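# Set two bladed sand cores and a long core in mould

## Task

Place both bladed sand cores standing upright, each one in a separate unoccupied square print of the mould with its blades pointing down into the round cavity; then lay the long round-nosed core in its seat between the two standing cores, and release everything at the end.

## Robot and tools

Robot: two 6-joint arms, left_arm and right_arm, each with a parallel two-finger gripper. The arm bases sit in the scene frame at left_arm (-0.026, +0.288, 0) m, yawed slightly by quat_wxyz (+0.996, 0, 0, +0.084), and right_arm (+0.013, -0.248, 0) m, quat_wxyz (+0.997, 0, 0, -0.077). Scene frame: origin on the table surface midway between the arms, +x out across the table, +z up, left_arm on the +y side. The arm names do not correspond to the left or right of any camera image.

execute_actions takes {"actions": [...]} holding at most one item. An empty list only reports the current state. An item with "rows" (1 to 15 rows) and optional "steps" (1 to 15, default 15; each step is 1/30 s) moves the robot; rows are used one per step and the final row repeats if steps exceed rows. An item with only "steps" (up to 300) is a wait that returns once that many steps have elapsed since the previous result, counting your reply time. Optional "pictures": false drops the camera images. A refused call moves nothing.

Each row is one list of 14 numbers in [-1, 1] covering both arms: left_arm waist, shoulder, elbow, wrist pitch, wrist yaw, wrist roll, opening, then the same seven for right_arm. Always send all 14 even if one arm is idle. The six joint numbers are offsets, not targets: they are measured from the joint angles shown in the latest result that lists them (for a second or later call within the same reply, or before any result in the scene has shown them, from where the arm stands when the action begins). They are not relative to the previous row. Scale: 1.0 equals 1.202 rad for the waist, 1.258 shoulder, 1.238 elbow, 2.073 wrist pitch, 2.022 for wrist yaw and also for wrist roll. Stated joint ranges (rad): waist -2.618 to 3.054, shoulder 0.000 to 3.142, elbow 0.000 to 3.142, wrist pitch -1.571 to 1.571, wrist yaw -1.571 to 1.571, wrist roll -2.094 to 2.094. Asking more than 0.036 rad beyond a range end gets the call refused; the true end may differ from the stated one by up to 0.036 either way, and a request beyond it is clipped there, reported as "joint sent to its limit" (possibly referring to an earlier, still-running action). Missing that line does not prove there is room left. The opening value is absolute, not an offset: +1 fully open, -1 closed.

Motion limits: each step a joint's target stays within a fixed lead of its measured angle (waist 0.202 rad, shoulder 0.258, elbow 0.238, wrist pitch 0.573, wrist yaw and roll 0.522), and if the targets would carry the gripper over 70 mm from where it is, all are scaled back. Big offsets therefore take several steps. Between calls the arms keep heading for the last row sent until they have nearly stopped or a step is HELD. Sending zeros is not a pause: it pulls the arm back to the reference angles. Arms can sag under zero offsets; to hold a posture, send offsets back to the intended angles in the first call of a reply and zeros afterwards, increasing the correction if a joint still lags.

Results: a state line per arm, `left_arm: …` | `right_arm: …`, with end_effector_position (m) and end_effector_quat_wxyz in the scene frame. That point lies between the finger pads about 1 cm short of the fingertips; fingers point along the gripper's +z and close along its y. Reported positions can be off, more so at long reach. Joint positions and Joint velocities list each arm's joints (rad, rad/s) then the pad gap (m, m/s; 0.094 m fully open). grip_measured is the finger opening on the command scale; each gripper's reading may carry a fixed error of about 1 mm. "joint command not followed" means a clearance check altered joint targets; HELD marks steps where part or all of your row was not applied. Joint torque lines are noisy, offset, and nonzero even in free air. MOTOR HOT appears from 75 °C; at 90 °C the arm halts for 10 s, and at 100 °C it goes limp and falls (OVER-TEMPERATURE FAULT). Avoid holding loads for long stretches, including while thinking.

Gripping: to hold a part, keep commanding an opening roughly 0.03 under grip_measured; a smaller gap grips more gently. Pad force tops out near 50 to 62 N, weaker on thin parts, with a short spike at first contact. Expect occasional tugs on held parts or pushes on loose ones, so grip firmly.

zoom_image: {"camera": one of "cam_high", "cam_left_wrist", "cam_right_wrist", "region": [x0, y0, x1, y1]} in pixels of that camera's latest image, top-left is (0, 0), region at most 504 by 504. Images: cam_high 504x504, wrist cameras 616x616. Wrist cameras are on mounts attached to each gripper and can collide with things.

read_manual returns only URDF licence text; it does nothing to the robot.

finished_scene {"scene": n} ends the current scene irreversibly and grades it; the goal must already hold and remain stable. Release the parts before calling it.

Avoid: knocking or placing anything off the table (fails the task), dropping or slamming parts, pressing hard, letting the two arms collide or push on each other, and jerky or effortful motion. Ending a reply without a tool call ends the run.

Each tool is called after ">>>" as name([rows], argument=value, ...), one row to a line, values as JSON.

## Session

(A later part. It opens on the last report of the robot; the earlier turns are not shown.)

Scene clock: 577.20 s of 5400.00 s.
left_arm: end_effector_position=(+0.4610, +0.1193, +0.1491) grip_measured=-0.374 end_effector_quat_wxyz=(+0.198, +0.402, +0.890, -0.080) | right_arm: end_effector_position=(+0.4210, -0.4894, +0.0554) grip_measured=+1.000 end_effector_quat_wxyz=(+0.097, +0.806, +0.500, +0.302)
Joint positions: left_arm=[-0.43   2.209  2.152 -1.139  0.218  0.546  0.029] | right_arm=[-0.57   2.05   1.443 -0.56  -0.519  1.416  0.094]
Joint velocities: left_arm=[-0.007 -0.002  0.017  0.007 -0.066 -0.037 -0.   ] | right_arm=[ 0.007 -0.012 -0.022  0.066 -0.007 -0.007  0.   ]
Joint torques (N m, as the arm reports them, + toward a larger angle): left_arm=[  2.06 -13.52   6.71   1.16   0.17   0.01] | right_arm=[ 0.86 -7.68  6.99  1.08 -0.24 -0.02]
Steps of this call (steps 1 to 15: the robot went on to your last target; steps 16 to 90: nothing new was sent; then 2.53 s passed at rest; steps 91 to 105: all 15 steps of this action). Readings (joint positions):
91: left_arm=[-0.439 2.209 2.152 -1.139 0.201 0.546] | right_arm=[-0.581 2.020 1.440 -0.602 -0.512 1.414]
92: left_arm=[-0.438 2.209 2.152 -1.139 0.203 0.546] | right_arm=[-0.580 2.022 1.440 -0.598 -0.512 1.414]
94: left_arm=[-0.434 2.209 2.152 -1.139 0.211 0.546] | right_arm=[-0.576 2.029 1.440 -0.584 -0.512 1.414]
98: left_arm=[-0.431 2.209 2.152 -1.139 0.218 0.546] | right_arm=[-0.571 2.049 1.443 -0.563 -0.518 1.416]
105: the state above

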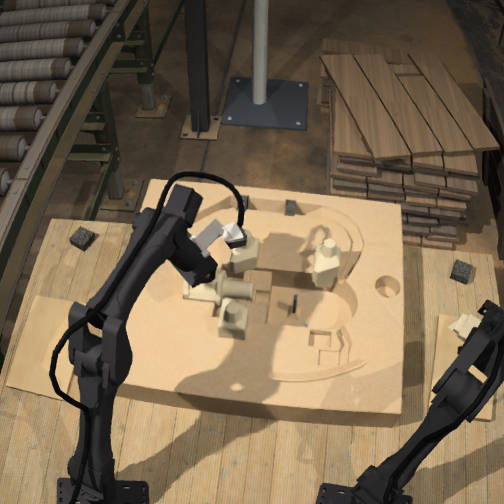

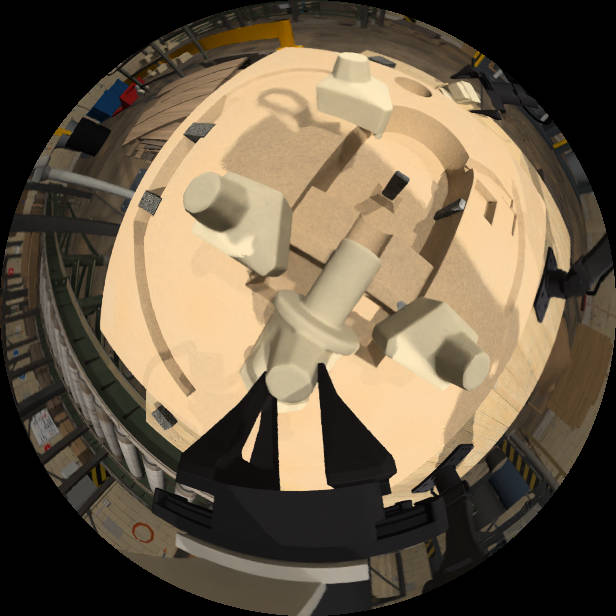

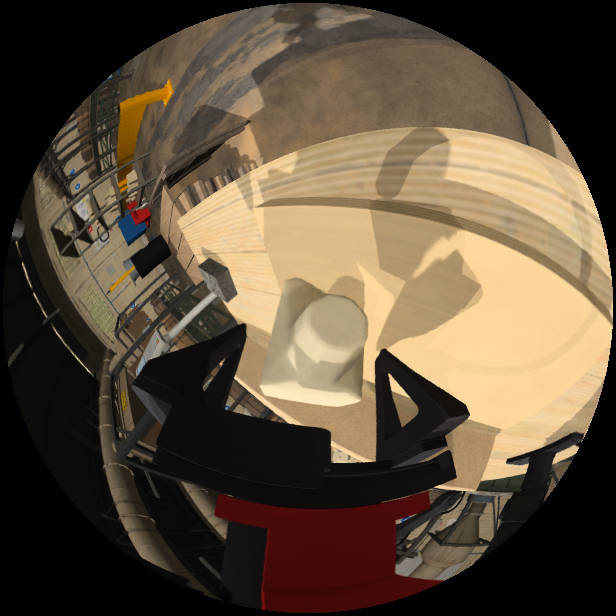

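>>> execute_actions([
  {"rows":[[0,-0.01,0.01,0,0,0,-0.1,0,-0.01,0.01,0.005,0,0,0.7],[0,-0.01,0.01,0,0,0,0.1,0,-0.01,0.01,0.005,0,0,0.5],[0,-0.01,0.01,0,0,0,0.1,0,-0.01,0.01,0.005,0,0,0.3],[0,-0.01,0.01,0,0,0,0.1,0,-0.01,0.01,0.005,0,0,0.1],[0,-0.01,0.01,0,0,0,0.1,0,-0.01,0.01,0.005,0,0,0.1],[0,-0.01,0.01,0,0,0,0.1,0,-0.01,0.01,0.005,0,0,0.1],[0,-0.04,0.01,0,0,0,0.1,0,-0.01,0.01,0.005,0,0,0.1],[0,-0.07,0.01,0,0,0,0.1,0,-0.01,0.01,0.005,0,0,0.1],[0,-0.1,0.01,0,0,0,0.1,0,-0.01,0.01,0.005,0,0,0.1],[0,-0.14,0.01,0,0,0,0.1,0,-0.01,0.01,0.005,0,0,0.1],[0,-0.18,0.01,0,0,0,0.1,0,-0.01,0.01,0.005,0,0,0.1],[0,-0.22,0.01,0,0,0,0.1,0,-0.01,0.01,0.005,0,0,0.1]],"steps":15},
], pictures=false)

>>> execute_actions([
  {"steps":15},
])

>>> zoom_image(camera="cam_high", region=[400,270,504,400])

>>> zoom_image(camera="cam_high", region=[165,240,285,340])

Scene clock: 588.57 s of 5400.00 s.
left_arm: end_effector_position=(+0.4436, +0.1249, +0.2557) grip_measured=+0.098 end_effector_quat_wxyz=(+0.302, +0.402, +0.862, -0.059) | right_arm: end_effector_position=(+0.4217, -0.4900, +0.0557) grip_measured=+0.167 end_effector_quat_wxyz=(+0.099, +0.805, +0.500, +0.303)
Joint positions: left_arm=[-0.43   1.99   2.152 -1.138  0.213  0.546  0.052] | right_arm=[-0.57   2.05   1.443 -0.555 -0.519  1.416  0.055]
Joint velocities: left_arm=[ 0.007 -1.116 -0.012  0.066  0.037  0.022 -0.001] | right_arm=[-0.002 -0.002  0.012  0.022 -0.081  0.007  0.   ]
Joint torques (N m, as the arm reports them, + toward a larger angle): left_arm=[ 0.05 -9.15  7.7   1.69  0.18 -0.01] | right_arm=[ -0.05 -10.35   7.19   1.08  -0.32  -0.02]
Steps of this call (steps 1 to 15: the robot went on to your last target; steps 16 to 90: nothing new was sent; then 7.87 s passed at rest; steps 91 to 105: all 15 steps of this action). Readings (joint positions):
91: left_arm=[-0.430 2.209 2.152 -1.139 0.218 0.546] | right_arm=[-0.570 2.050 1.443 -0.559 -0.520 1.416]
92: left_arm=[-0.430 2.209 2.152 -1.139 0.218 0.546] | right_arm=[-0.570 2.050 1.443 -0.557 -0.520 1.416]
94: left_arm=[-0.430 2.209 2.152 -1.138 0.218 0.546] | right_arm=[-0.570 2.050 1.443 -0.556 -0.520 1.416]
98: left_arm=[-0.430 2.199 2.152 -1.139 0.216 0.546] | right_arm=[-0.570 2.050 1.443 -0.555 -0.519 1.416]
105: the state above

Scene clock: 589.07 s of 5400.00 s.
left_arm: end_effector_position=(+0.4383, +0.1264, +0.2905) grip_measured=+0.098 end_effector_quat_wxyz=(+0.342, +0.401, +0.848, -0.052) | right_arm: end_effector_position=(+0.4217, -0.4900, +0.0557) grip_measured=+0.167 end_effector_quat_wxyz=(+0.099, +0.805, +0.500, +0.303)
Joint positions: left_arm=[-0.43   1.931  2.165 -1.126  0.213  0.546  0.052] | right_arm=[-0.57   2.05   1.443 -0.555 -0.519  1.416  0.055]
Joint velocities: left_arm=[ 0.007 -0.002 -0.007 -0.081 -0.007  0.022 -0.001] | right_arm=[-0.012  0.007  0.002 -0.007 -0.066  0.022 -0.001]
Joint torques (N m, as the arm reports them, + toward a larger angle): left_arm=[ 0.01 -9.23  6.38  1.82  0.17  0.01] | right_arm=[  0.02 -10.36   7.11   1.08  -0.32  -0.01]
Steps of this call (steps 1 to 15: the robot went on to your last target). Readings (joint positions):
1: left_arm=[-0.430 1.956 2.152 -1.135 0.213 0.546] | right_arm=[-0.570 2.050 1.443 -0.555 -0.519 1.416]
2: left_arm=[-0.430 1.928 2.155 -1.134 0.213 0.546] | right_arm=[-0.570 2.050 1.443 -0.555 -0.519 1.416]
4: left_arm=[-0.430 1.900 2.164 -1.129 0.213 0.546] | right_arm=[-0.570 2.050 1.443 -0.555 -0.519 1.416]
8: left_arm=[-0.430 1.909 2.165 -1.126 0.213 0.546] | right_arm=[-0.570 2.050 1.443 -0.555 -0.519 1.416]
15: the state above

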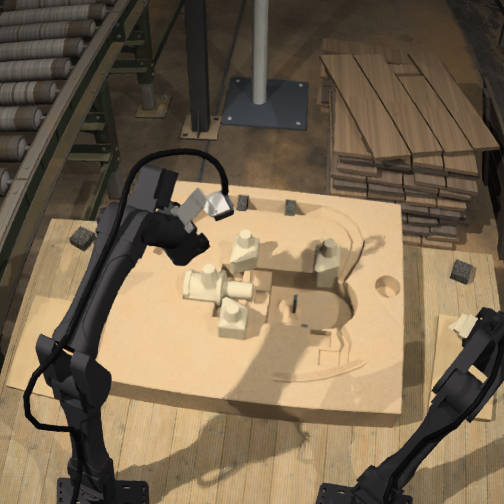

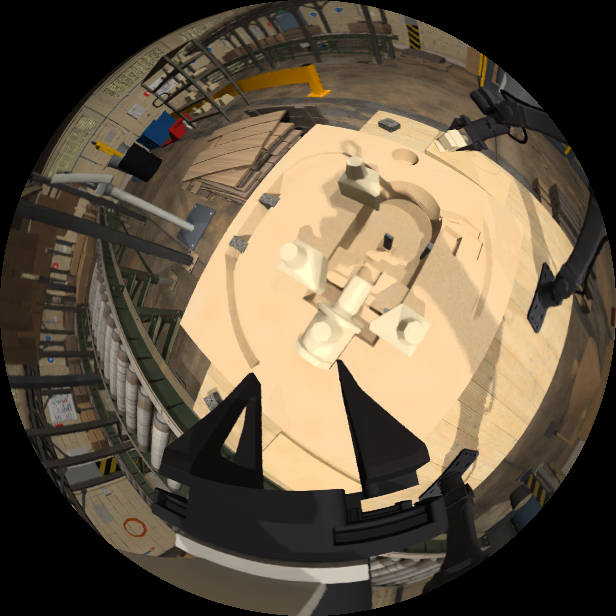

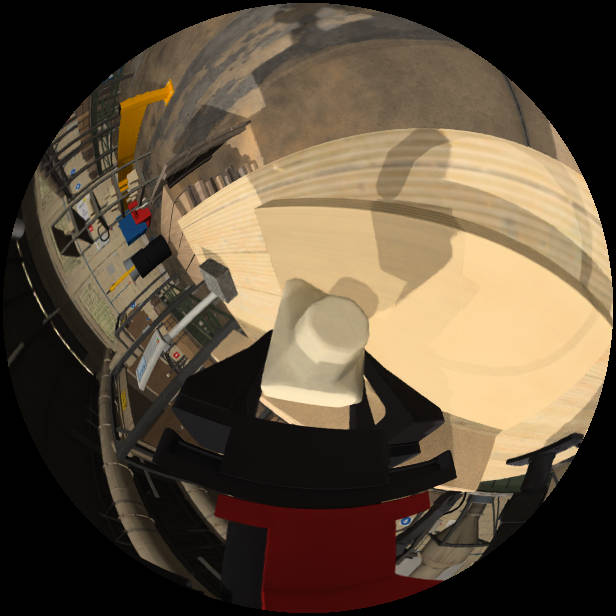

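Region (400, 270, 504, 400) of cam_high's 504x504 image, scaled by 3.877, with more detail than that image has; it fills the left 403 columns of this view, and the rest is white.

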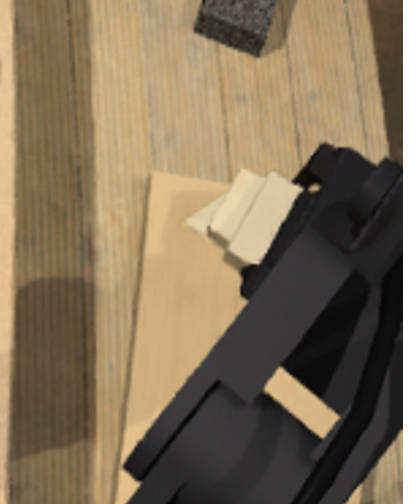

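Region (165, 240, 285, 340) of cam_high's 504x504 image, scaled by 4.200, with more detail than that image has.

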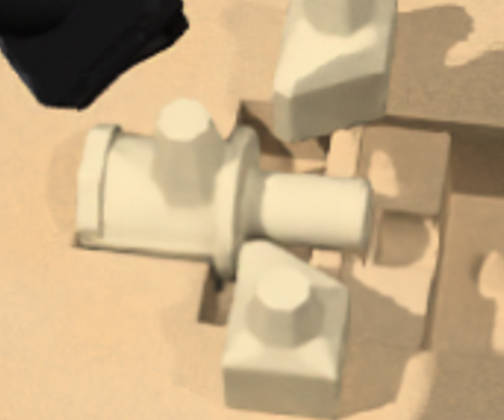

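>>> execute_actions([
  {"rows":[[0,-0.01,0.01,0,0,0,0.1,0,-0.03,0.02,0.03,0,0,0.1],[0,-0.01,0.01,0,0,0,0.1,0,-0.05,0.02,0.03,0,0,0.1],[0,-0.01,0.01,0,0,0,0.1,0,-0.08,0.02,0.03,0,0,0.1],[0,-0.01,0.01,0,0,0,0.1,0,-0.11,0.02,0.03,0,0,0.1],[0,-0.01,0.01,0,0,0,0.1,0,-0.14,0.02,0.03,0,0,0.1],[0,-0.01,0.01,0,0,0,0.1,0,-0.18,0.02,0.03,0,0,0.1],[0,-0.01,0.01,0,0,0,0.1,0,-0.22,0.02,0.03,0,0,0.1],[0,-0.01,0.01,0,0,0,0.1,0,-0.26,0.02,0.03,0,0,0.1],[0,-0.01,0.01,0,0,0,0.1,0,-0.30,0.02,0.03,0,0,0.1],[0,-0.01,0.01,0,0,0,0.1,0,-0.34,0.02,0.03,0,0,0.1],[0,-0.01,0.01,0,0,0,0.1,0,-0.38,0.02,0.03,0,0,0.1],[0,-0.01,0.01,0,0,0,0.1,0,-0.41,0.02,0.03,0,0,0.1],[0,-0.01,0.01,0,0,0,0.1,0,-0.43,0.02,0.03,0,0,0.1]],"steps":15},
], pictures=false)

>>> execute_actions([
  {"steps":12},
], pictures=false)

>>> execute_actions([
  {"rows":[[0,-0.01,0.01,0,0,0,0.1,0.02,-0.03,0,0.04,0.03,-0.03,0.1],[0,-0.01,0.01,0,0,0,0.1,0.04,-0.05,-0.03,0.06,0.06,-0.06,0.1],[0,-0.01,0.01,0,0,0,0.1,0.07,-0.07,-0.07,0.08,0.1,-0.1,0.1],[0,-0.01,0.01,0,0,0,0.1,0.1,-0.09,-0.11,0.1,0.14,-0.14,0.1],[0,-0.01,0.01,0,0,0,0.1,0.13,-0.11,-0.15,0.12,0.18,-0.18,0.1],[0,-0.01,0.01,0,0,0,0.1,0.16,-0.13,-0.19,0.14,0.22,-0.22,0.1],[0,-0.01,0.01,0,0,0,0.1,0.19,-0.15,-0.23,0.16,0.26,-0.26,0.1],[0,-0.01,0.01,0,0,0,0.1,0.22,-0.17,-0.27,0.18,0.3,-0.3,0.1],[0,-0.01,0.01,0,0,0,0.1,0.25,-0.19,-0.31,0.2,0.34,-0.34,0.1],[0,-0.01,0.01,0,0,0,0.1,0.28,-0.21,-0.35,0.22,0.38,-0.38,0.1],[0,-0.01,0.01,0,0,0,0.1,0.31,-0.23,-0.39,0.24,0.42,-0.42,0.1],[0,-0.01,0.01,0,0,0,0.1,0.34,-0.25,-0.43,0.26,0.46,-0.46,0.1],[0,-0.01,0.01,0,0,0,0.1,0.37,-0.27,-0.47,0.27,0.5,-0.5,0.1],[0,-0.01,0.01,0,0,0,0.1,0.39,-0.28,-0.5,0.28,0.53,-0.53,0.1],[0,-0.01,0.01,0,0,0,0.1,0.4,-0.28,-0.52,0.28,0.55,-0.54,0.1]],"steps":15},
], pictures=false)

>>> execute_actions([
  {"steps":25},
])

>>> zoom_image(camera="cam_left_wrist", region=[260,220,440,400])

Scene clock: 626.70 s of 5400.00 s.
left_arm: end_effector_position=(+0.4383, +0.1264, +0.2905) grip_measured=+0.098 end_effector_quat_wxyz=(+0.342, +0.401, +0.848, -0.052) | right_arm: end_effector_position=(+0.4155, -0.4916, +0.2041) grip_measured=+0.167 end_effector_quat_wxyz=(+0.255, +0.752, +0.510, +0.330)
Joint positions: left_arm=[-0.43   1.931  2.165 -1.126  0.213  0.546  0.052] | right_arm=[-0.57   1.71   1.439 -0.558 -0.485  1.416  0.055]
Joint velocities: left_arm=[-0.002  0.002 -0.002  0.066 -0.051  0.022  0.001] | right_arm=[-0.012 -0.994 -0.002  0.037 -0.095  0.037 -0.001]
Joint torques (N m, as the arm reports them, + toward a larger angle): left_arm=[  0.08 -10.26   7.51   1.96   0.11   0.01] | right_arm=[ -0.04 -10.62   8.18   1.87  -0.53   0.  ]
Steps of this call (steps 1 to 15: the robot went on to your last target; steps 16 to 90: nothing new was sent; then 34.13 s passed at rest; steps 91 to 105: all 15 steps of this action). Readings (joint positions):
91: left_arm=[-0.430 1.931 2.165 -1.126 0.213 0.546] | right_arm=[-0.570 2.049 1.443 -0.553 -0.519 1.416]
92: left_arm=[-0.430 1.931 2.165 -1.126 0.213 0.546] | right_arm=[-0.570 2.048 1.443 -0.552 -0.517 1.416]
94: left_arm=[-0.430 1.931 2.165 -1.126 0.213 0.546] | right_arm=[-0.570 2.033 1.442 -0.551 -0.507 1.416]
98: left_arm=[-0.430 1.931 2.165 -1.126 0.213 0.546] | right_arm=[-0.570 1.945 1.439 -0.556 -0.491 1.416]
105: the state above

Scene clock: 627.10 s of 5400.00 s.
left_arm: end_effector_position=(+0.4383, +0.1264, +0.2905) grip_measured=+0.098 end_effector_quat_wxyz=(+0.342, +0.401, +0.848, -0.052) | right_arm: end_effector_position=(+0.3998, -0.4743, +0.2915) grip_measured=+0.167 end_effector_quat_wxyz=(+0.342, +0.702, +0.513, +0.357)
Joint positions: left_arm=[-0.43   1.931  2.165 -1.126  0.213  0.546  0.052] | right_arm=[-0.57   1.52   1.444 -0.546 -0.501  1.416  0.055]
Joint velocities: left_arm=[-0.002 -0.007 -0.007  0.037  0.022  0.095  0.   ] | right_arm=[ 0.007  0.051 -0.007 -0.081  0.037  0.037 -0.001]
Joint torques (N m, as the arm reports them, + toward a larger angle): left_arm=[  0.06 -10.26   7.52   1.96   0.13  -0.01] | right_arm=[ 0.04 -6.76  8.72  2.35 -0.41  0.  ]
Steps of this call (steps 1 to 12: the robot went on to your last target). Readings (joint positions):
1: left_arm=[-0.430 1.931 2.165 -1.126 0.213 0.546] | right_arm=[-0.570 1.675 1.439 -0.558 -0.485 1.416]
2: left_arm=[-0.430 1.931 2.165 -1.126 0.213 0.546] | right_arm=[-0.570 1.641 1.439 -0.558 -0.485 1.416]
4: left_arm=[-0.430 1.931 2.165 -1.126 0.213 0.546] | right_arm=[-0.570 1.577 1.439 -0.555 -0.488 1.416]
8: left_arm=[-0.430 1.931 2.165 -1.126 0.213 0.546] | right_arm=[-0.570 1.515 1.443 -0.540 -0.499 1.416]
12: the state above

Scene clock: 627.60 s of 5400.00 s.
left_arm: end_effector_position=(+0.4383, +0.1264, +0.2905) grip_measured=+0.098 end_effector_quat_wxyz=(+0.342, +0.401, +0.848, -0.052) | right_arm: end_effector_position=(+0.3693, -0.4050, +0.2031) grip_measured=+0.167 end_effector_quat_wxyz=(+0.497, +0.433, +0.750, -0.058)
Joint positions: left_arm=[-0.43   1.931  2.165 -1.126  0.213  0.546  0.052] | right_arm=[-0.123  1.231  0.837 -0.159  0.312  0.594  0.055]
Joint velocities: left_arm=[ 0.002  0.012  0.007  0.066 -0.007 -0.037  0.   ] | right_arm=[ 0.72  -0.505 -1.082  0.52   1.883 -1.795 -0.   ]
Joint torques (N m, as the arm reports them, + toward a larger angle): left_arm=[  0.04 -10.29   7.52   1.97   0.12   0.02] | right_arm=[-0.97 -5.74  9.13  2.8   0.48 -0.05]
Steps of this call (steps 1 to 15: all 15 steps of this action). Readings (joint positions):
1: left_arm=[-0.430 1.931 2.165 -1.126 0.213 0.546] | right_arm=[-0.568 1.520 1.441 -0.545 -0.491 1.408]
2: left_arm=[-0.430 1.931 2.165 -1.126 0.213 0.546] | right_arm=[-0.561 1.517 1.431 -0.535 -0.468 1.391]
4: left_arm=[-0.430 1.931 2.165 -1.126 0.213 0.546] | right_arm=[-0.526 1.491 1.375 -0.483 -0.384 1.322]
8: left_arm=[-0.430 1.931 2.165 -1.126 0.213 0.546] | right_arm=[-0.378 1.396 1.183 -0.367 -0.156 1.095]
15: the state above

Scene clock: 628.43 s of 5400.00 s.
left_arm: end_effector_position=(+0.4383, +0.1264, +0.2905) grip_measured=+0.098 end_effector_quat_wxyz=(+0.342, +0.401, +0.848, -0.052) | right_arm: end_effector_position=(+0.3464, -0.4321, +0.2129) grip_measured=+0.167 end_effector_quat_wxyz=(+0.504, +0.376, +0.744, -0.225)
Joint positions: left_arm=[-0.43   1.931  2.165 -1.126  0.213  0.546  0.052] | right_arm=[-0.092  1.212  0.772 -0.047  0.584  0.332  0.055]
Joint velocities: left_arm=[ 0.017 -0.007 -0.002 -0.037 -0.022 -0.051 -0.   ] | right_arm=[-0.002 -0.007 -0.002 -0.007  0.007  0.066  0.   ]
Joint torques (N m, as the arm reports them, + toward a larger angle): left_arm=[  0.03 -10.28   7.53   1.96   0.12   0.02] | right_arm=[ 0.26 -6.39  9.09  2.58  0.53 -0.1 ]
Steps of this call (steps 1 to 25: the robot went on to your last target). Readings (joint positions):
1: left_arm=[-0.430 1.931 2.165 -1.126 0.213 0.546] | right_arm=[-0.104 1.218 0.808 -0.145 0.363 0.541]
2: left_arm=[-0.430 1.931 2.165 -1.126 0.213 0.546] | right_arm=[-0.095 1.213 0.789 -0.137 0.405 0.499]
4: left_arm=[-0.430 1.931 2.165 -1.126 0.213 0.546] | right_arm=[-0.092 1.212 0.773 -0.124 0.468 0.438]
8: left_arm=[-0.430 1.931 2.165 -1.126 0.213 0.546] | right_arm=[-0.092 1.212 0.772 -0.083 0.541 0.375]
25: the state above

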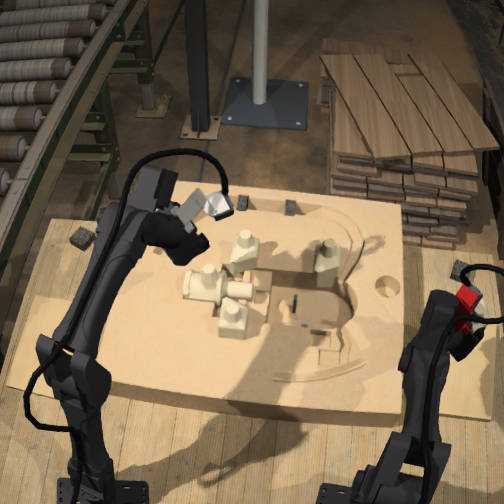

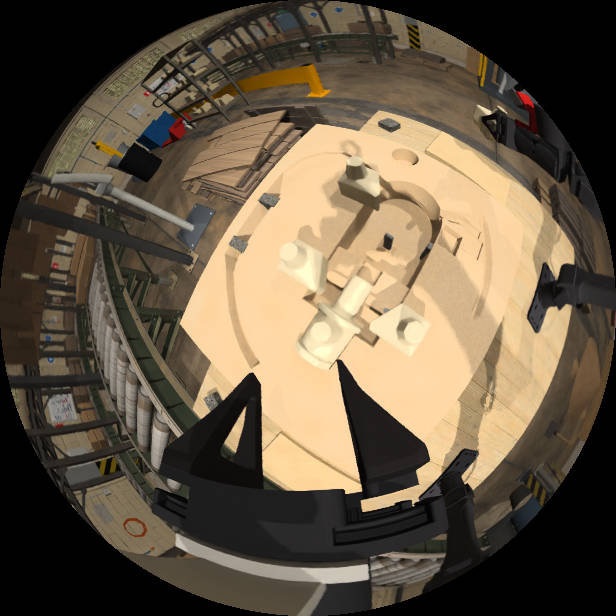

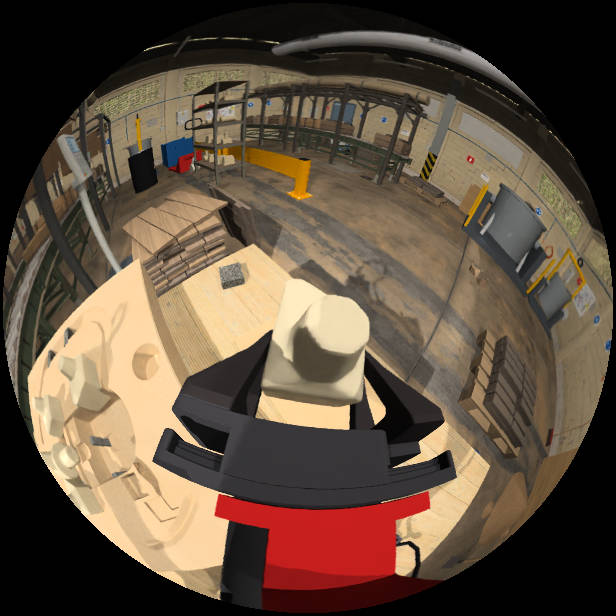

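Region (260, 220, 440, 400) of cam_left_wrist's 616x616 image, scaled by 2.800, with more detail than that image has.

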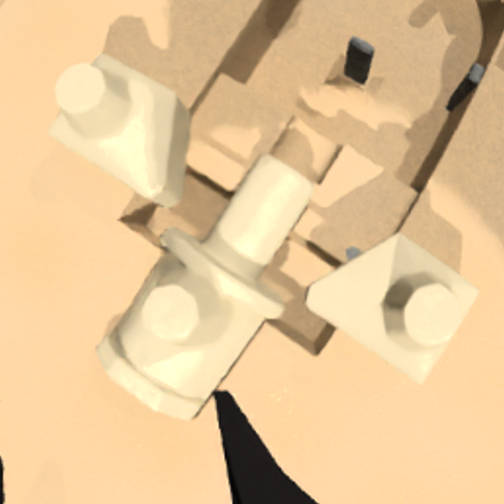

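>>> execute_actions([
  {"rows":[[0.02,-0.02,0,0,0.03,0,0.1,0.03,-0.02,0.02,0.035,0.01,0,0.1],[0.04,-0.03,-0.02,0,0.06,0,0.1,0.07,-0.02,0.02,0.035,0.01,0,0.1],[0.06,-0.04,-0.04,0,0.09,0,0.1,0.12,-0.02,0.02,0.035,0.01,0,0.1],[0.08,-0.04,-0.06,0,0.12,0,0.1,0.17,-0.02,0.02,0.035,0.01,0,0.1],[0.1,-0.04,-0.08,0,0.15,0,0.1,0.23,-0.02,0.02,0.035,0.01,0,0.1],[0.11,-0.04,-0.1,0,0.19,0,0.1,0.29,-0.02,0.02,0.035,0.01,0,0.1],[0.11,-0.04,-0.1,0,0.19,0,0.1,0.35,-0.02,0.02,0.035,0.01,0,0.1],[0.11,-0.04,-0.1,0,0.19,0,0.1,0.41,-0.02,0.02,0.035,0.01,0,0.1],[0.11,-0.04,-0.1,0,0.19,0,0.1,0.47,-0.02,0.02,0.035,0.01,0,0.1],[0.11,-0.04,-0.1,0,0.19,0,0.1,0.53,-0.02,0.02,0.035,0.01,0,0.1],[0.11,-0.04,-0.1,0,0.19,0,0.1,0.58,-0.02,0.02,0.035,0.01,0,0.1],[0.11,-0.04,-0.1,0,0.19,0,0.1,0.63,-0.02,0.02,0.035,0.01,0,0.1],[0.11,-0.04,-0.1,0,0.19,0,0.1,0.67,-0.02,0.02,0.035,0.01,0,0.1],[0.11,-0.04,-0.1,0,0.19,0,0.1,0.70,-0.02,0.02,0.035,0.01,0,0.1],[0.11,-0.04,-0.1,0,0.19,0,0.1,0.715,-0.02,0.02,0.035,0.01,0,0.1]],"steps":15},
], pictures=false)

>>> execute_actions([
  {"steps":20},
])

Scene clock: 642.97 s of 5400.00 s.
left_arm: end_effector_position=(+0.4219, +0.1406, +0.2875) grip_measured=+0.098 end_effector_quat_wxyz=(+0.340, +0.379, +0.840, -0.191) | right_arm: end_effector_position=(+0.3763, -0.1285, +0.2136) grip_measured=+0.168 end_effector_quat_wxyz=(+0.552, +0.047, +0.832, +0.000)
Joint positions: left_arm=[-0.292  1.891  2.057 -1.121  0.548  0.546  0.052] | right_arm=[ 0.724  1.212  0.772 -0.04   0.569  0.331  0.055]
Joint velocities: left_arm=[ 0.022 -0.002 -0.022  0.007  0.183  0.007  0.001] | right_arm=[ 1.165 -0.007  0.002  0.022 -0.271  0.051 -0.001]
Joint torques (N m, as the arm reports them, + toward a larger angle): left_arm=[-0.47 -9.76  5.24  1.71  0.42  0.01] | right_arm=[-2.73 -5.04  8.84  2.41  1.02 -0.03]
Steps of this call (steps 1 to 15: the robot went on to your last target; steps 16 to 90: nothing new was sent; then 11.03 s passed at rest; steps 91 to 105: all 15 steps of this action). Readings (joint positions):
91: left_arm=[-0.429 1.931 2.165 -1.126 0.219 0.546] | right_arm=[-0.089 1.212 0.772 -0.047 0.586 0.331]
92: left_arm=[-0.424 1.930 2.165 -1.126 0.237 0.546] | right_arm=[-0.076 1.212 0.772 -0.047 0.593 0.331]
94: left_arm=[-0.399 1.915 2.141 -1.122 0.300 0.546] | right_arm=[-0.008 1.212 0.772 -0.047 0.609 0.331]
98: left_arm=[-0.312 1.891 2.077 -1.121 0.453 0.546] | right_arm=[0.258 1.212 0.772 -0.046 0.605 0.331]
105: the state above

Scene clock: 643.63 s of 5400.00 s.
left_arm: end_effector_position=(+0.4199, +0.1368, +0.2896) grip_measured=+0.098 end_effector_quat_wxyz=(+0.341, +0.381, +0.835, -0.203) | right_arm: end_effector_position=(+0.3697, -0.1111, +0.2139) grip_measured=+0.168 end_effector_quat_wxyz=(+0.553, +0.027, +0.833, +0.011)
Joint positions: left_arm=[-0.292  1.891  2.057 -1.121  0.575  0.546  0.052] | right_arm=[ 0.776  1.212  0.772 -0.04   0.577  0.331  0.055]
Joint velocities: left_arm=[-0.007  0.007  0.007 -0.007  0.037 -0.037 -0.   ] | right_arm=[ 0.002  0.002 -0.007 -0.022 -0.007 -0.051 -0.   ]
Joint torques (N m, as the arm reports them, + toward a larger angle): left_arm=[-0.6  -9.77  5.28  1.73  0.5   0.  ] | right_arm=[-0.85 -5.09  8.82  2.42  0.5   0.01]
Steps of this call (steps 1 to 20: the robot went on to your last target). Readings (joint positions):
1: left_arm=[-0.292 1.891 2.057 -1.121 0.554 0.546] | right_arm=[0.755 1.212 0.772 -0.040 0.560 0.331]
2: left_arm=[-0.292 1.891 2.057 -1.121 0.558 0.546] | right_arm=[0.772 1.212 0.772 -0.040 0.554 0.331]
4: left_arm=[-0.292 1.891 2.057 -1.121 0.565 0.546] | right_arm=[0.777 1.212 0.772 -0.040 0.555 0.331]
8: left_arm=[-0.292 1.891 2.057 -1.121 0.571 0.546] | right_arm=[0.776 1.212 0.772 -0.040 0.570 0.331]
20: the state above

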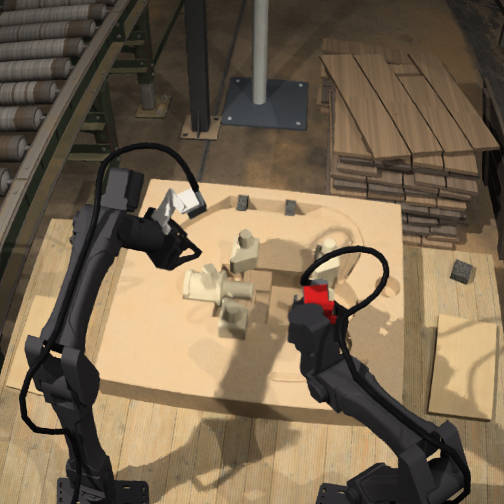

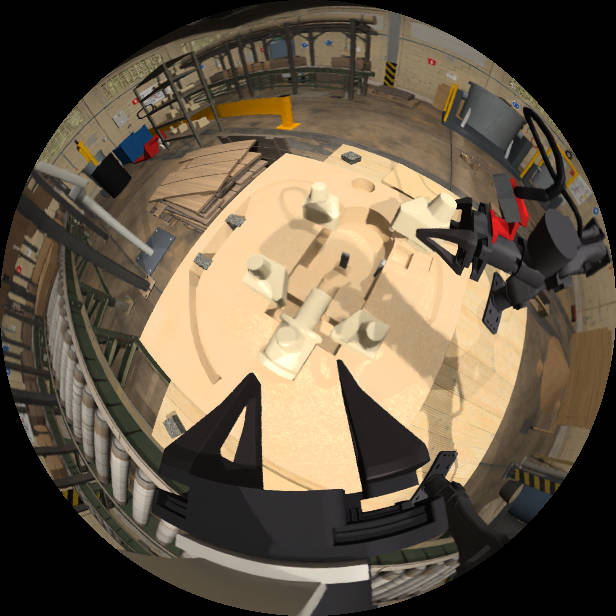

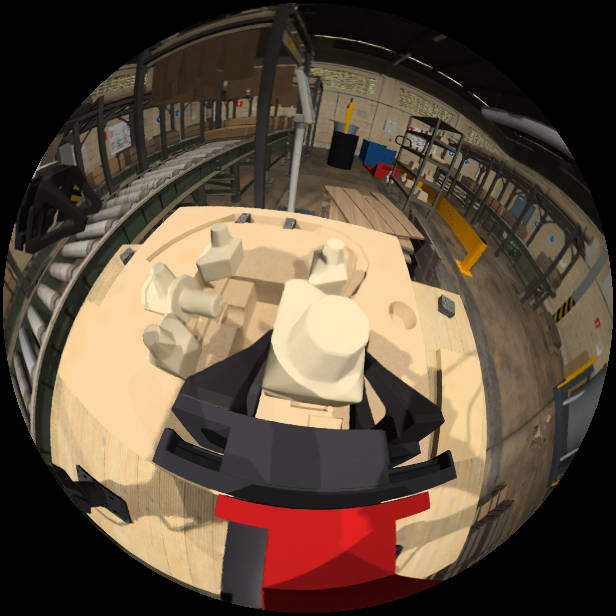

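>>> execute_actions([
  {"rows":[[0,-0.01,0,0,0,0,0.1,-0.01,0,0,0.045,0.01,0,0.1],[0,-0.01,0,0,0,0,0.1,-0.018,0,-0.02,0.055,0.01,0,0.1],[0,-0.01,0,0,0,0,0.1,-0.018,0.01,-0.04,0.065,0.01,0,0.1],[0,-0.01,0,0,0,0,0.1,-0.018,0.01,-0.06,0.075,0.01,0,0.1],[0,-0.01,0,0,0,0,0.1,-0.018,0.02,-0.08,0.085,0.01,0,0.1],[0,-0.01,0,0,0,0,0.1,-0.018,0.02,-0.10,0.095,0.01,0,0.1],[0,-0.01,0,0,0,0,0.1,-0.018,0.025,-0.12,0.105,0.01,0,0.1],[0,-0.01,0,0,0,0,0.1,-0.018,0.025,-0.125,0.108,0.01,0,0.1]],"steps":15},
], pictures=false)

>>> execute_actions([
  {"steps":12},
])

>>> zoom_image(camera="cam_left_wrist", region=[290,160,490,320])

>>> zoom_image(camera="cam_right_wrist", region=[120,200,420,450])

Scene clock: 654.60 s of 5400.00 s.
left_arm: end_effector_position=(+0.4200, +0.1370, +0.2895) grip_measured=+0.098 end_effector_quat_wxyz=(+0.341, +0.381, +0.835, -0.202) | right_arm: end_effector_position=(+0.3553, -0.1263, +0.1394) grip_measured=+0.168 end_effector_quat_wxyz=(+0.512, +0.013, +0.858, -0.021)
Joint positions: left_arm=[-0.292  1.891  2.057 -1.121  0.573  0.546  0.052] | right_arm=[0.764 1.263 0.587 0.076 0.575 0.331 0.055]
Joint velocities: left_arm=[-0.017 -0.007  0.012 -0.051 -0.022  0.051 -0.001] | right_arm=[ 0.002 -0.017  0.027  0.271  0.051  0.022 -0.001]
Joint torques (N m, as the arm reports them, + toward a larger angle): left_arm=[  0.06 -10.     6.59   1.78   0.32   0.  ] | right_arm=[-0.88 -4.54  8.73  2.39  0.48  0.  ]
Steps of this call (steps 1 to 15: the robot went on to your last target; steps 16 to 90: nothing new was sent; then 7.47 s passed at rest; steps 91 to 105: all 15 steps of this action). Readings (joint positions):
91: left_arm=[-0.292 1.891 2.057 -1.121 0.575 0.546] | right_arm=[0.776 1.212 0.770 -0.038 0.577 0.331]
92: left_arm=[-0.292 1.891 2.057 -1.121 0.575 0.546] | right_arm=[0.775 1.212 0.765 -0.029 0.577 0.331]
94: left_arm=[-0.292 1.891 2.057 -1.121 0.574 0.546] | right_arm=[0.769 1.212 0.737 0.006 0.577 0.331]
98: left_arm=[-0.292 1.891 2.057 -1.121 0.574 0.546] | right_arm=[0.764 1.233 0.645 0.072 0.578 0.331]
105: the state above

Scene clock: 655.00 s of 5400.00 s.
left_arm: end_effector_position=(+0.4201, +0.1371, +0.2894) grip_measured=+0.098 end_effector_quat_wxyz=(+0.341, +0.381, +0.835, -0.202) | right_arm: end_effector_position=(+0.3582, -0.1243, +0.1447) grip_measured=+0.168 end_effector_quat_wxyz=(+0.522, +0.018, +0.853, -0.014)
Joint positions: left_arm=[-0.292  1.891  2.057 -1.121  0.573  0.546  0.052] | right_arm=[0.764 1.263 0.587 0.104 0.575 0.331 0.055]
Joint velocities: left_arm=[ 0.012 -0.002  0.002  0.007  0.037  0.022 -0.001] | right_arm=[-0.022 -0.017 -0.002  0.007  0.022 -0.066 -0.001]
Joint torques (N m, as the arm reports them, + toward a larger angle): left_arm=[  0.13 -10.05   6.61   1.79   0.32   0.  ] | right_arm=[-0.92 -4.68  8.82  2.47  0.47  0.  ]
Steps of this call (steps 1 to 12: the robot went on to your last target). Readings (joint positions):
1: left_arm=[-0.292 1.891 2.057 -1.121 0.573 0.546] | right_arm=[0.764 1.263 0.587 0.083 0.575 0.331]
2: left_arm=[-0.292 1.891 2.057 -1.121 0.573 0.546] | right_arm=[0.764 1.263 0.587 0.089 0.575 0.331]
4: left_arm=[-0.292 1.891 2.057 -1.121 0.573 0.546] | right_arm=[0.764 1.263 0.587 0.097 0.575 0.331]
8: left_arm=[-0.292 1.891 2.057 -1.121 0.573 0.546] | right_arm=[0.764 1.263 0.587 0.103 0.575 0.331]
12: the state above

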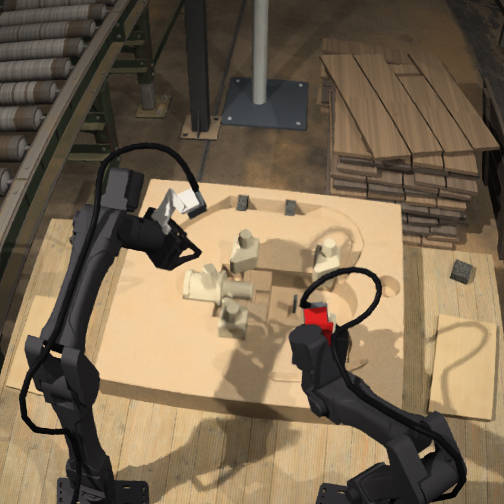

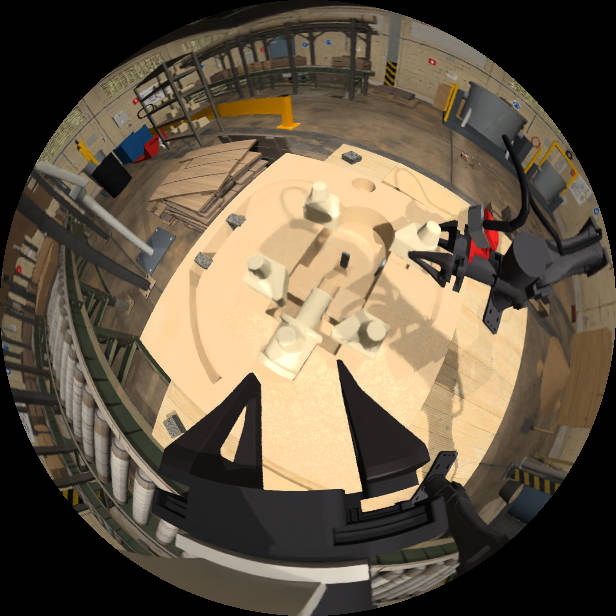

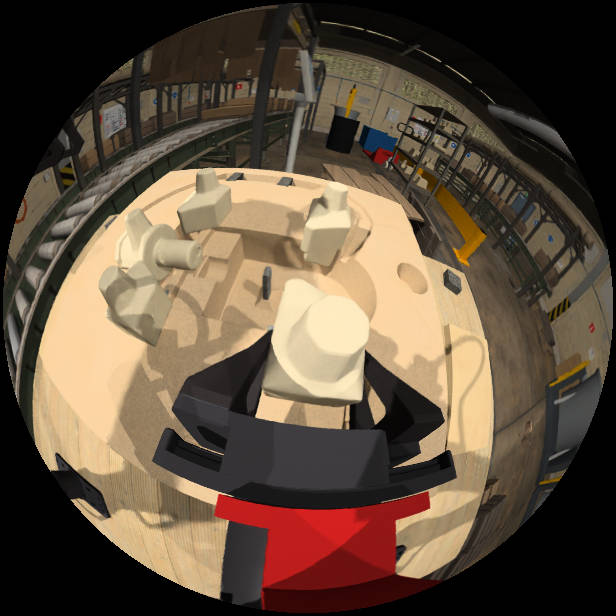

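Region (290, 160, 490, 320) of cam_left_wrist's 616x616 image, scaled by 2.520, with more detail than that image has; it fills the top 403 rows of this view, and the rest is white.

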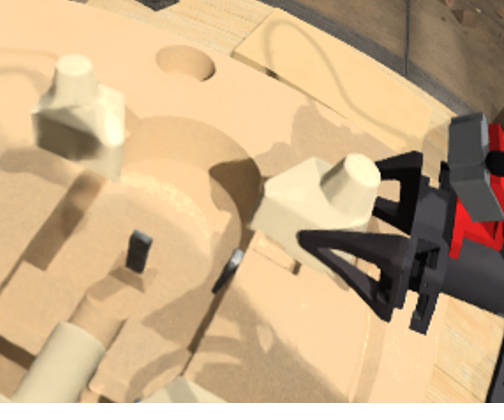

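Region (120, 200, 420, 450) of cam_right_wrist's 616x616 image, scaled by 1.680, with more detail than that image has.

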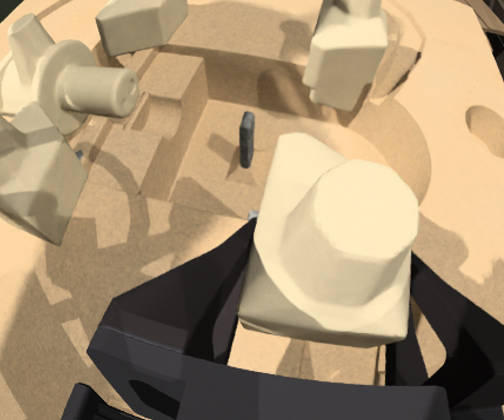

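>>> execute_actions([
  {"rows":[[0,-0.01,0,0,0,0,0.1,0,-0.01,0.04,0.045,0,0,0.1],[0,-0.01,0,0,0,0,0.1,0,-0.01,0.06,0.05,0,0,0.1],[0,-0.01,0,0,0,0,0.1,-0.01,0,0.08,0.055,0,0,0.1],[0,-0.01,0,0,0,0,0.1,-0.02,0.01,0.097,0.06,-0.01,-0.01,0.1],[0,-0.01,0,0,0,0,0.1,-0.03,0.025,0.097,0.063,-0.015,-0.018,0.1],[0,-0.01,0,0,0,0,0.1,-0.04,0.04,0.097,0.063,-0.015,-0.018,0.1],[0,-0.01,0,0,0,0,0.1,-0.048,0.052,0.097,0.063,-0.015,-0.018,0.1]],"steps":15},
], pictures=false)

>>> execute_actions([
  {"steps":12},
])

>>> zoom_image(camera="cam_left_wrist", region=[350,180,470,300])

Scene clock: 666.90 s of 5400.00 s.
left_arm: end_effector_position=(+0.4202, +0.1374, +0.2893) grip_measured=+0.098 end_effector_quat_wxyz=(+0.341, +0.381, +0.836, -0.201) | right_arm: end_effector_position=(+0.3871, -0.1203, +0.1644) grip_measured=+0.168 end_effector_quat_wxyz=(+0.542, +0.029, +0.840, -0.001)
Joint positions: left_arm=[-0.292  1.891  2.057 -1.121  0.571  0.546  0.052] | right_arm=[0.713 1.335 0.672 0.163 0.536 0.304 0.055]
Joint velocities: left_arm=[-0.007  0.007 -0.012  0.037 -0.037  0.051 -0.   ] | right_arm=[-0.002 -0.007 -0.012 -0.007  0.022 -0.066  0.001]
Joint torques (N m, as the arm reports them, + toward a larger angle): left_arm=[  0.09 -10.04   6.53   1.8    0.31   0.01] | right_arm=[-0.67 -4.58  9.19  2.47  0.33 -0.09]
Steps of this call (steps 1 to 30: the robot went on to your last target; steps 31 to 90: nothing new was sent; then 8.40 s passed at rest; steps 91 to 105: all 15 steps of this action). Readings (joint positions):
91: left_arm=[-0.292 1.891 2.057 -1.121 0.573 0.546] | right_arm=[0.764 1.263 0.587 0.106 0.574 0.331]
92: left_arm=[-0.292 1.891 2.057 -1.121 0.572 0.546] | right_arm=[0.764 1.263 0.589 0.106 0.571 0.331]
94: left_arm=[-0.292 1.891 2.057 -1.121 0.572 0.546] | right_arm=[0.761 1.269 0.610 0.105 0.563 0.329]
98: left_arm=[-0.292 1.891 2.057 -1.121 0.571 0.546] | right_arm=[0.728 1.313 0.666 0.150 0.541 0.313]
105: the state above

Scene clock: 667.30 s of 5400.00 s.
left_arm: end_effector_position=(+0.4202, +0.1374, +0.2892) grip_measured=+0.098 end_effector_quat_wxyz=(+0.341, +0.381, +0.836, -0.201) | right_arm: end_effector_position=(+0.3871, -0.1198, +0.1643) grip_measured=+0.168 end_effector_quat_wxyz=(+0.542, +0.027, +0.840, -0.001)
Joint positions: left_arm=[-0.292  1.891  2.057 -1.121  0.571  0.546  0.052] | right_arm=[0.713 1.335 0.672 0.163 0.533 0.302 0.055]
Joint velocities: left_arm=[-0.002 -0.002  0.002  0.037 -0.007 -0.022 -0.   ] | right_arm=[-0.012 -0.012 -0.017 -0.051  0.051  0.037 -0.   ]
Joint torques (N m, as the arm reports them, + toward a larger angle): left_arm=[  0.1  -10.02   6.54   1.8    0.32   0.01] | right_arm=[-0.68 -4.52  9.18  2.48  0.32 -0.08]
Steps of this call (steps 1 to 12: the robot went on to your last target). Readings (joint positions):
1: left_arm=[-0.292 1.891 2.057 -1.121 0.571 0.546] | right_arm=[0.713 1.335 0.672 0.163 0.535 0.304]
2: left_arm=[-0.292 1.891 2.057 -1.121 0.571 0.546] | right_arm=[0.713 1.335 0.672 0.163 0.534 0.303]
4: left_arm=[-0.292 1.891 2.057 -1.121 0.571 0.546] | right_arm=[0.713 1.335 0.672 0.163 0.534 0.303]
8: left_arm=[-0.292 1.891 2.057 -1.121 0.571 0.546] | right_arm=[0.713 1.335 0.672 0.163 0.533 0.302]
12: the state above

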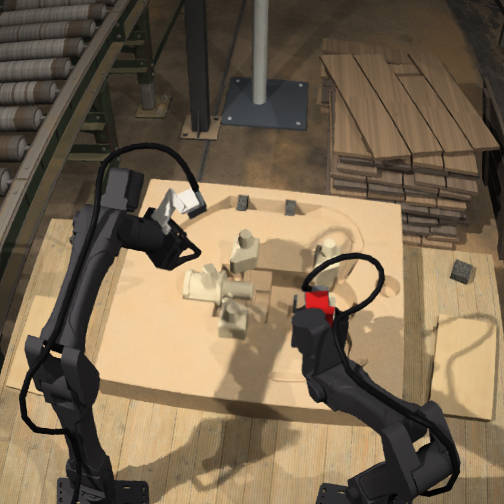

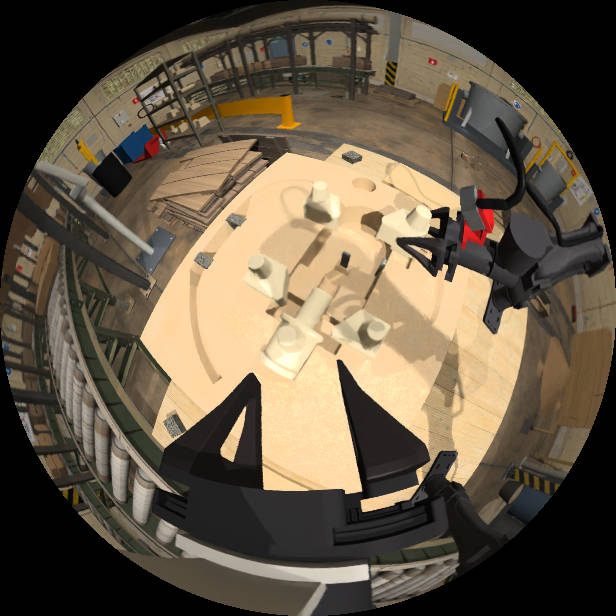

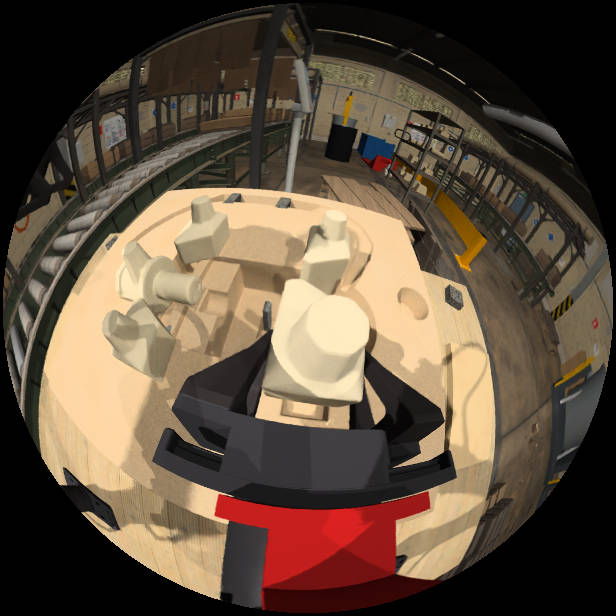

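Region (350, 180, 470, 300) of cam_left_wrist's 616x616 image, scaled by 4.200, with more detail than that image has.

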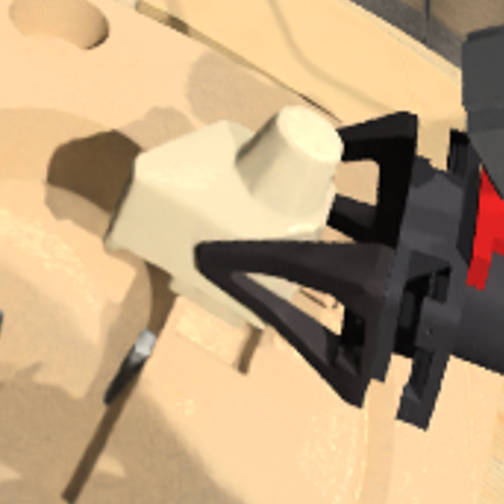

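>>> execute_actions([
  {"rows":[[0,-0.01,0,0,0,0,0.1,0.01,0,0.02,0.06,0.01,0,0.1],[0,-0.01,0,0,0,0,0.1,0.015,0,0.01,0.08,0.015,-0.01,0.1],[0,-0.01,0,0,0,0,0.1,0.02,0,0,0.1,0.02,-0.015,0.1],[0,-0.01,0,0,0,0,0.1,0.025,0,-0.01,0.12,0.025,-0.02,0.1],[0,-0.01,0,0,0,0,0.1,0.03,0,-0.025,0.14,0.03,-0.025,0.1],[0,-0.01,0,0,0,0,0.1,0.035,0.01,-0.04,0.155,0.04,-0.032,0.1],[0,-0.01,0,0,0,0,0.1,0.042,0.01,-0.055,0.17,0.048,-0.032,0.1],[0,-0.01,0,0,0,0,0.1,0.042,0.014,-0.07,0.17,0.048,-0.032,0.1],[0,-0.01,0,0,0,0,0.1,0.042,0.014,-0.085,0.17,0.048,-0.032,0.1],[0,-0.01,0,0,0,0,0.1,0.042,0.014,-0.095,0.17,0.048,-0.032,0.1]],"steps":15},
], pictures=false)

>>> execute_actions([
  {"steps":15},
])

>>> zoom_image(camera="cam_left_wrist", region=[350,180,470,300])

Scene clock: 680.77 s of 5400.00 s.
left_arm: end_effector_position=(+0.4204, +0.1377, +0.2891) grip_measured=+0.098 end_effector_quat_wxyz=(+0.341, +0.380, +0.836, -0.200) | right_arm: end_effector_position=(+0.3784, -0.1178, +0.1493) grip_measured=+0.168 end_effector_quat_wxyz=(+0.576, +0.018, +0.817, -0.011)
Joint positions: left_arm=[-0.292  1.891  2.057 -1.121  0.569  0.546  0.052] | right_arm=[0.756 1.362 0.538 0.407 0.599 0.248 0.055]
Joint velocities: left_arm=[-0.012 -0.007 -0.012 -0.037 -0.051 -0.037 -0.001] | right_arm=[-0.007  0.1   -0.095 -0.081  0.022  0.007  0.   ]
Joint torques (N m, as the arm reports them, + toward a larger angle): left_arm=[ 0.01 -9.98  6.55  1.8   0.28  0.01] | right_arm=[ 0.66 -4.96  8.01  2.86  0.46 -0.09]
Steps of this call (steps 1 to 15: the robot went on to your last target; steps 16 to 90: nothing new was sent; then 9.97 s passed at rest; steps 91 to 105: all 15 steps of this action). Readings (joint positions):
91: left_arm=[-0.292 1.891 2.057 -1.121 0.571 0.546] | right_arm=[0.713 1.335 0.672 0.167 0.532 0.301]
92: left_arm=[-0.292 1.891 2.057 -1.121 0.570 0.546] | right_arm=[0.714 1.337 0.672 0.175 0.534 0.299]
94: left_arm=[-0.292 1.891 2.057 -1.121 0.569 0.546] | right_arm=[0.721 1.340 0.665 0.219 0.542 0.291]
98: left_arm=[-0.292 1.891 2.057 -1.121 0.569 0.546] | right_arm=[0.748 1.341 0.615 0.347 0.573 0.265]
105: the state above

Scene clock: 681.27 s of 5400.00 s.
left_arm: end_effector_position=(+0.4204, +0.1377, +0.2891) grip_measured=+0.098 end_effector_quat_wxyz=(+0.341, +0.380, +0.836, -0.200) | right_arm: end_effector_position=(+0.3799, -0.1180, +0.1529) grip_measured=+0.168 end_effector_quat_wxyz=(+0.584, +0.021, +0.812, -0.010)
Joint positions: left_arm=[-0.292  1.891  2.057 -1.121  0.569  0.546  0.052] | right_arm=[0.756 1.365 0.536 0.431 0.606 0.244 0.055]
Joint velocities: left_arm=[-0.007 -0.022 -0.017 -0.007 -0.007 -0.051 -0.   ] | right_arm=[ 0.002  0.012 -0.017  0.066  0.022 -0.066  0.001]
Joint torques (N m, as the arm reports them, + toward a larger angle): left_arm=[ 0.03 -9.96  6.55  1.8   0.29  0.02] | right_arm=[ 0.7  -4.73  7.73  2.62  0.45 -0.1 ]
Steps of this call (steps 1 to 15: the robot went on to your last target). Readings (joint positions):
1: left_arm=[-0.292 1.891 2.057 -1.121 0.569 0.546] | right_arm=[0.756 1.364 0.536 0.407 0.600 0.247]
2: left_arm=[-0.292 1.891 2.057 -1.121 0.569 0.546] | right_arm=[0.756 1.365 0.536 0.407 0.601 0.246]
4: left_arm=[-0.292 1.891 2.057 -1.121 0.569 0.546] | right_arm=[0.756 1.365 0.536 0.415 0.602 0.246]
8: left_arm=[-0.292 1.891 2.057 -1.121 0.569 0.546] | right_arm=[0.756 1.365 0.536 0.426 0.605 0.245]
15: the state above

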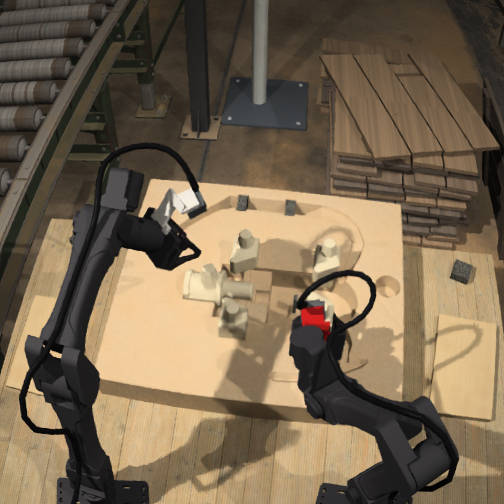

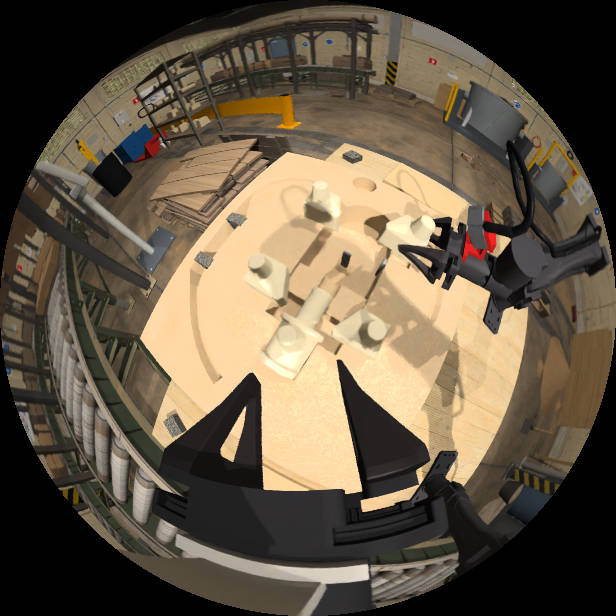

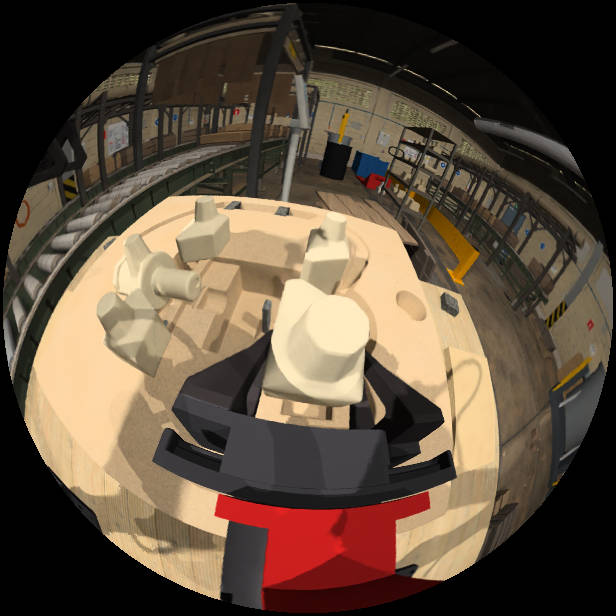

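Region (350, 180, 470, 300) of cam_left_wrist's 616x616 image, scaled by 4.200, with more detail than that image has.

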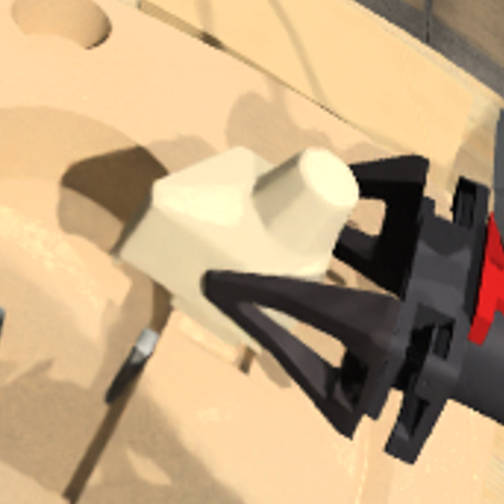

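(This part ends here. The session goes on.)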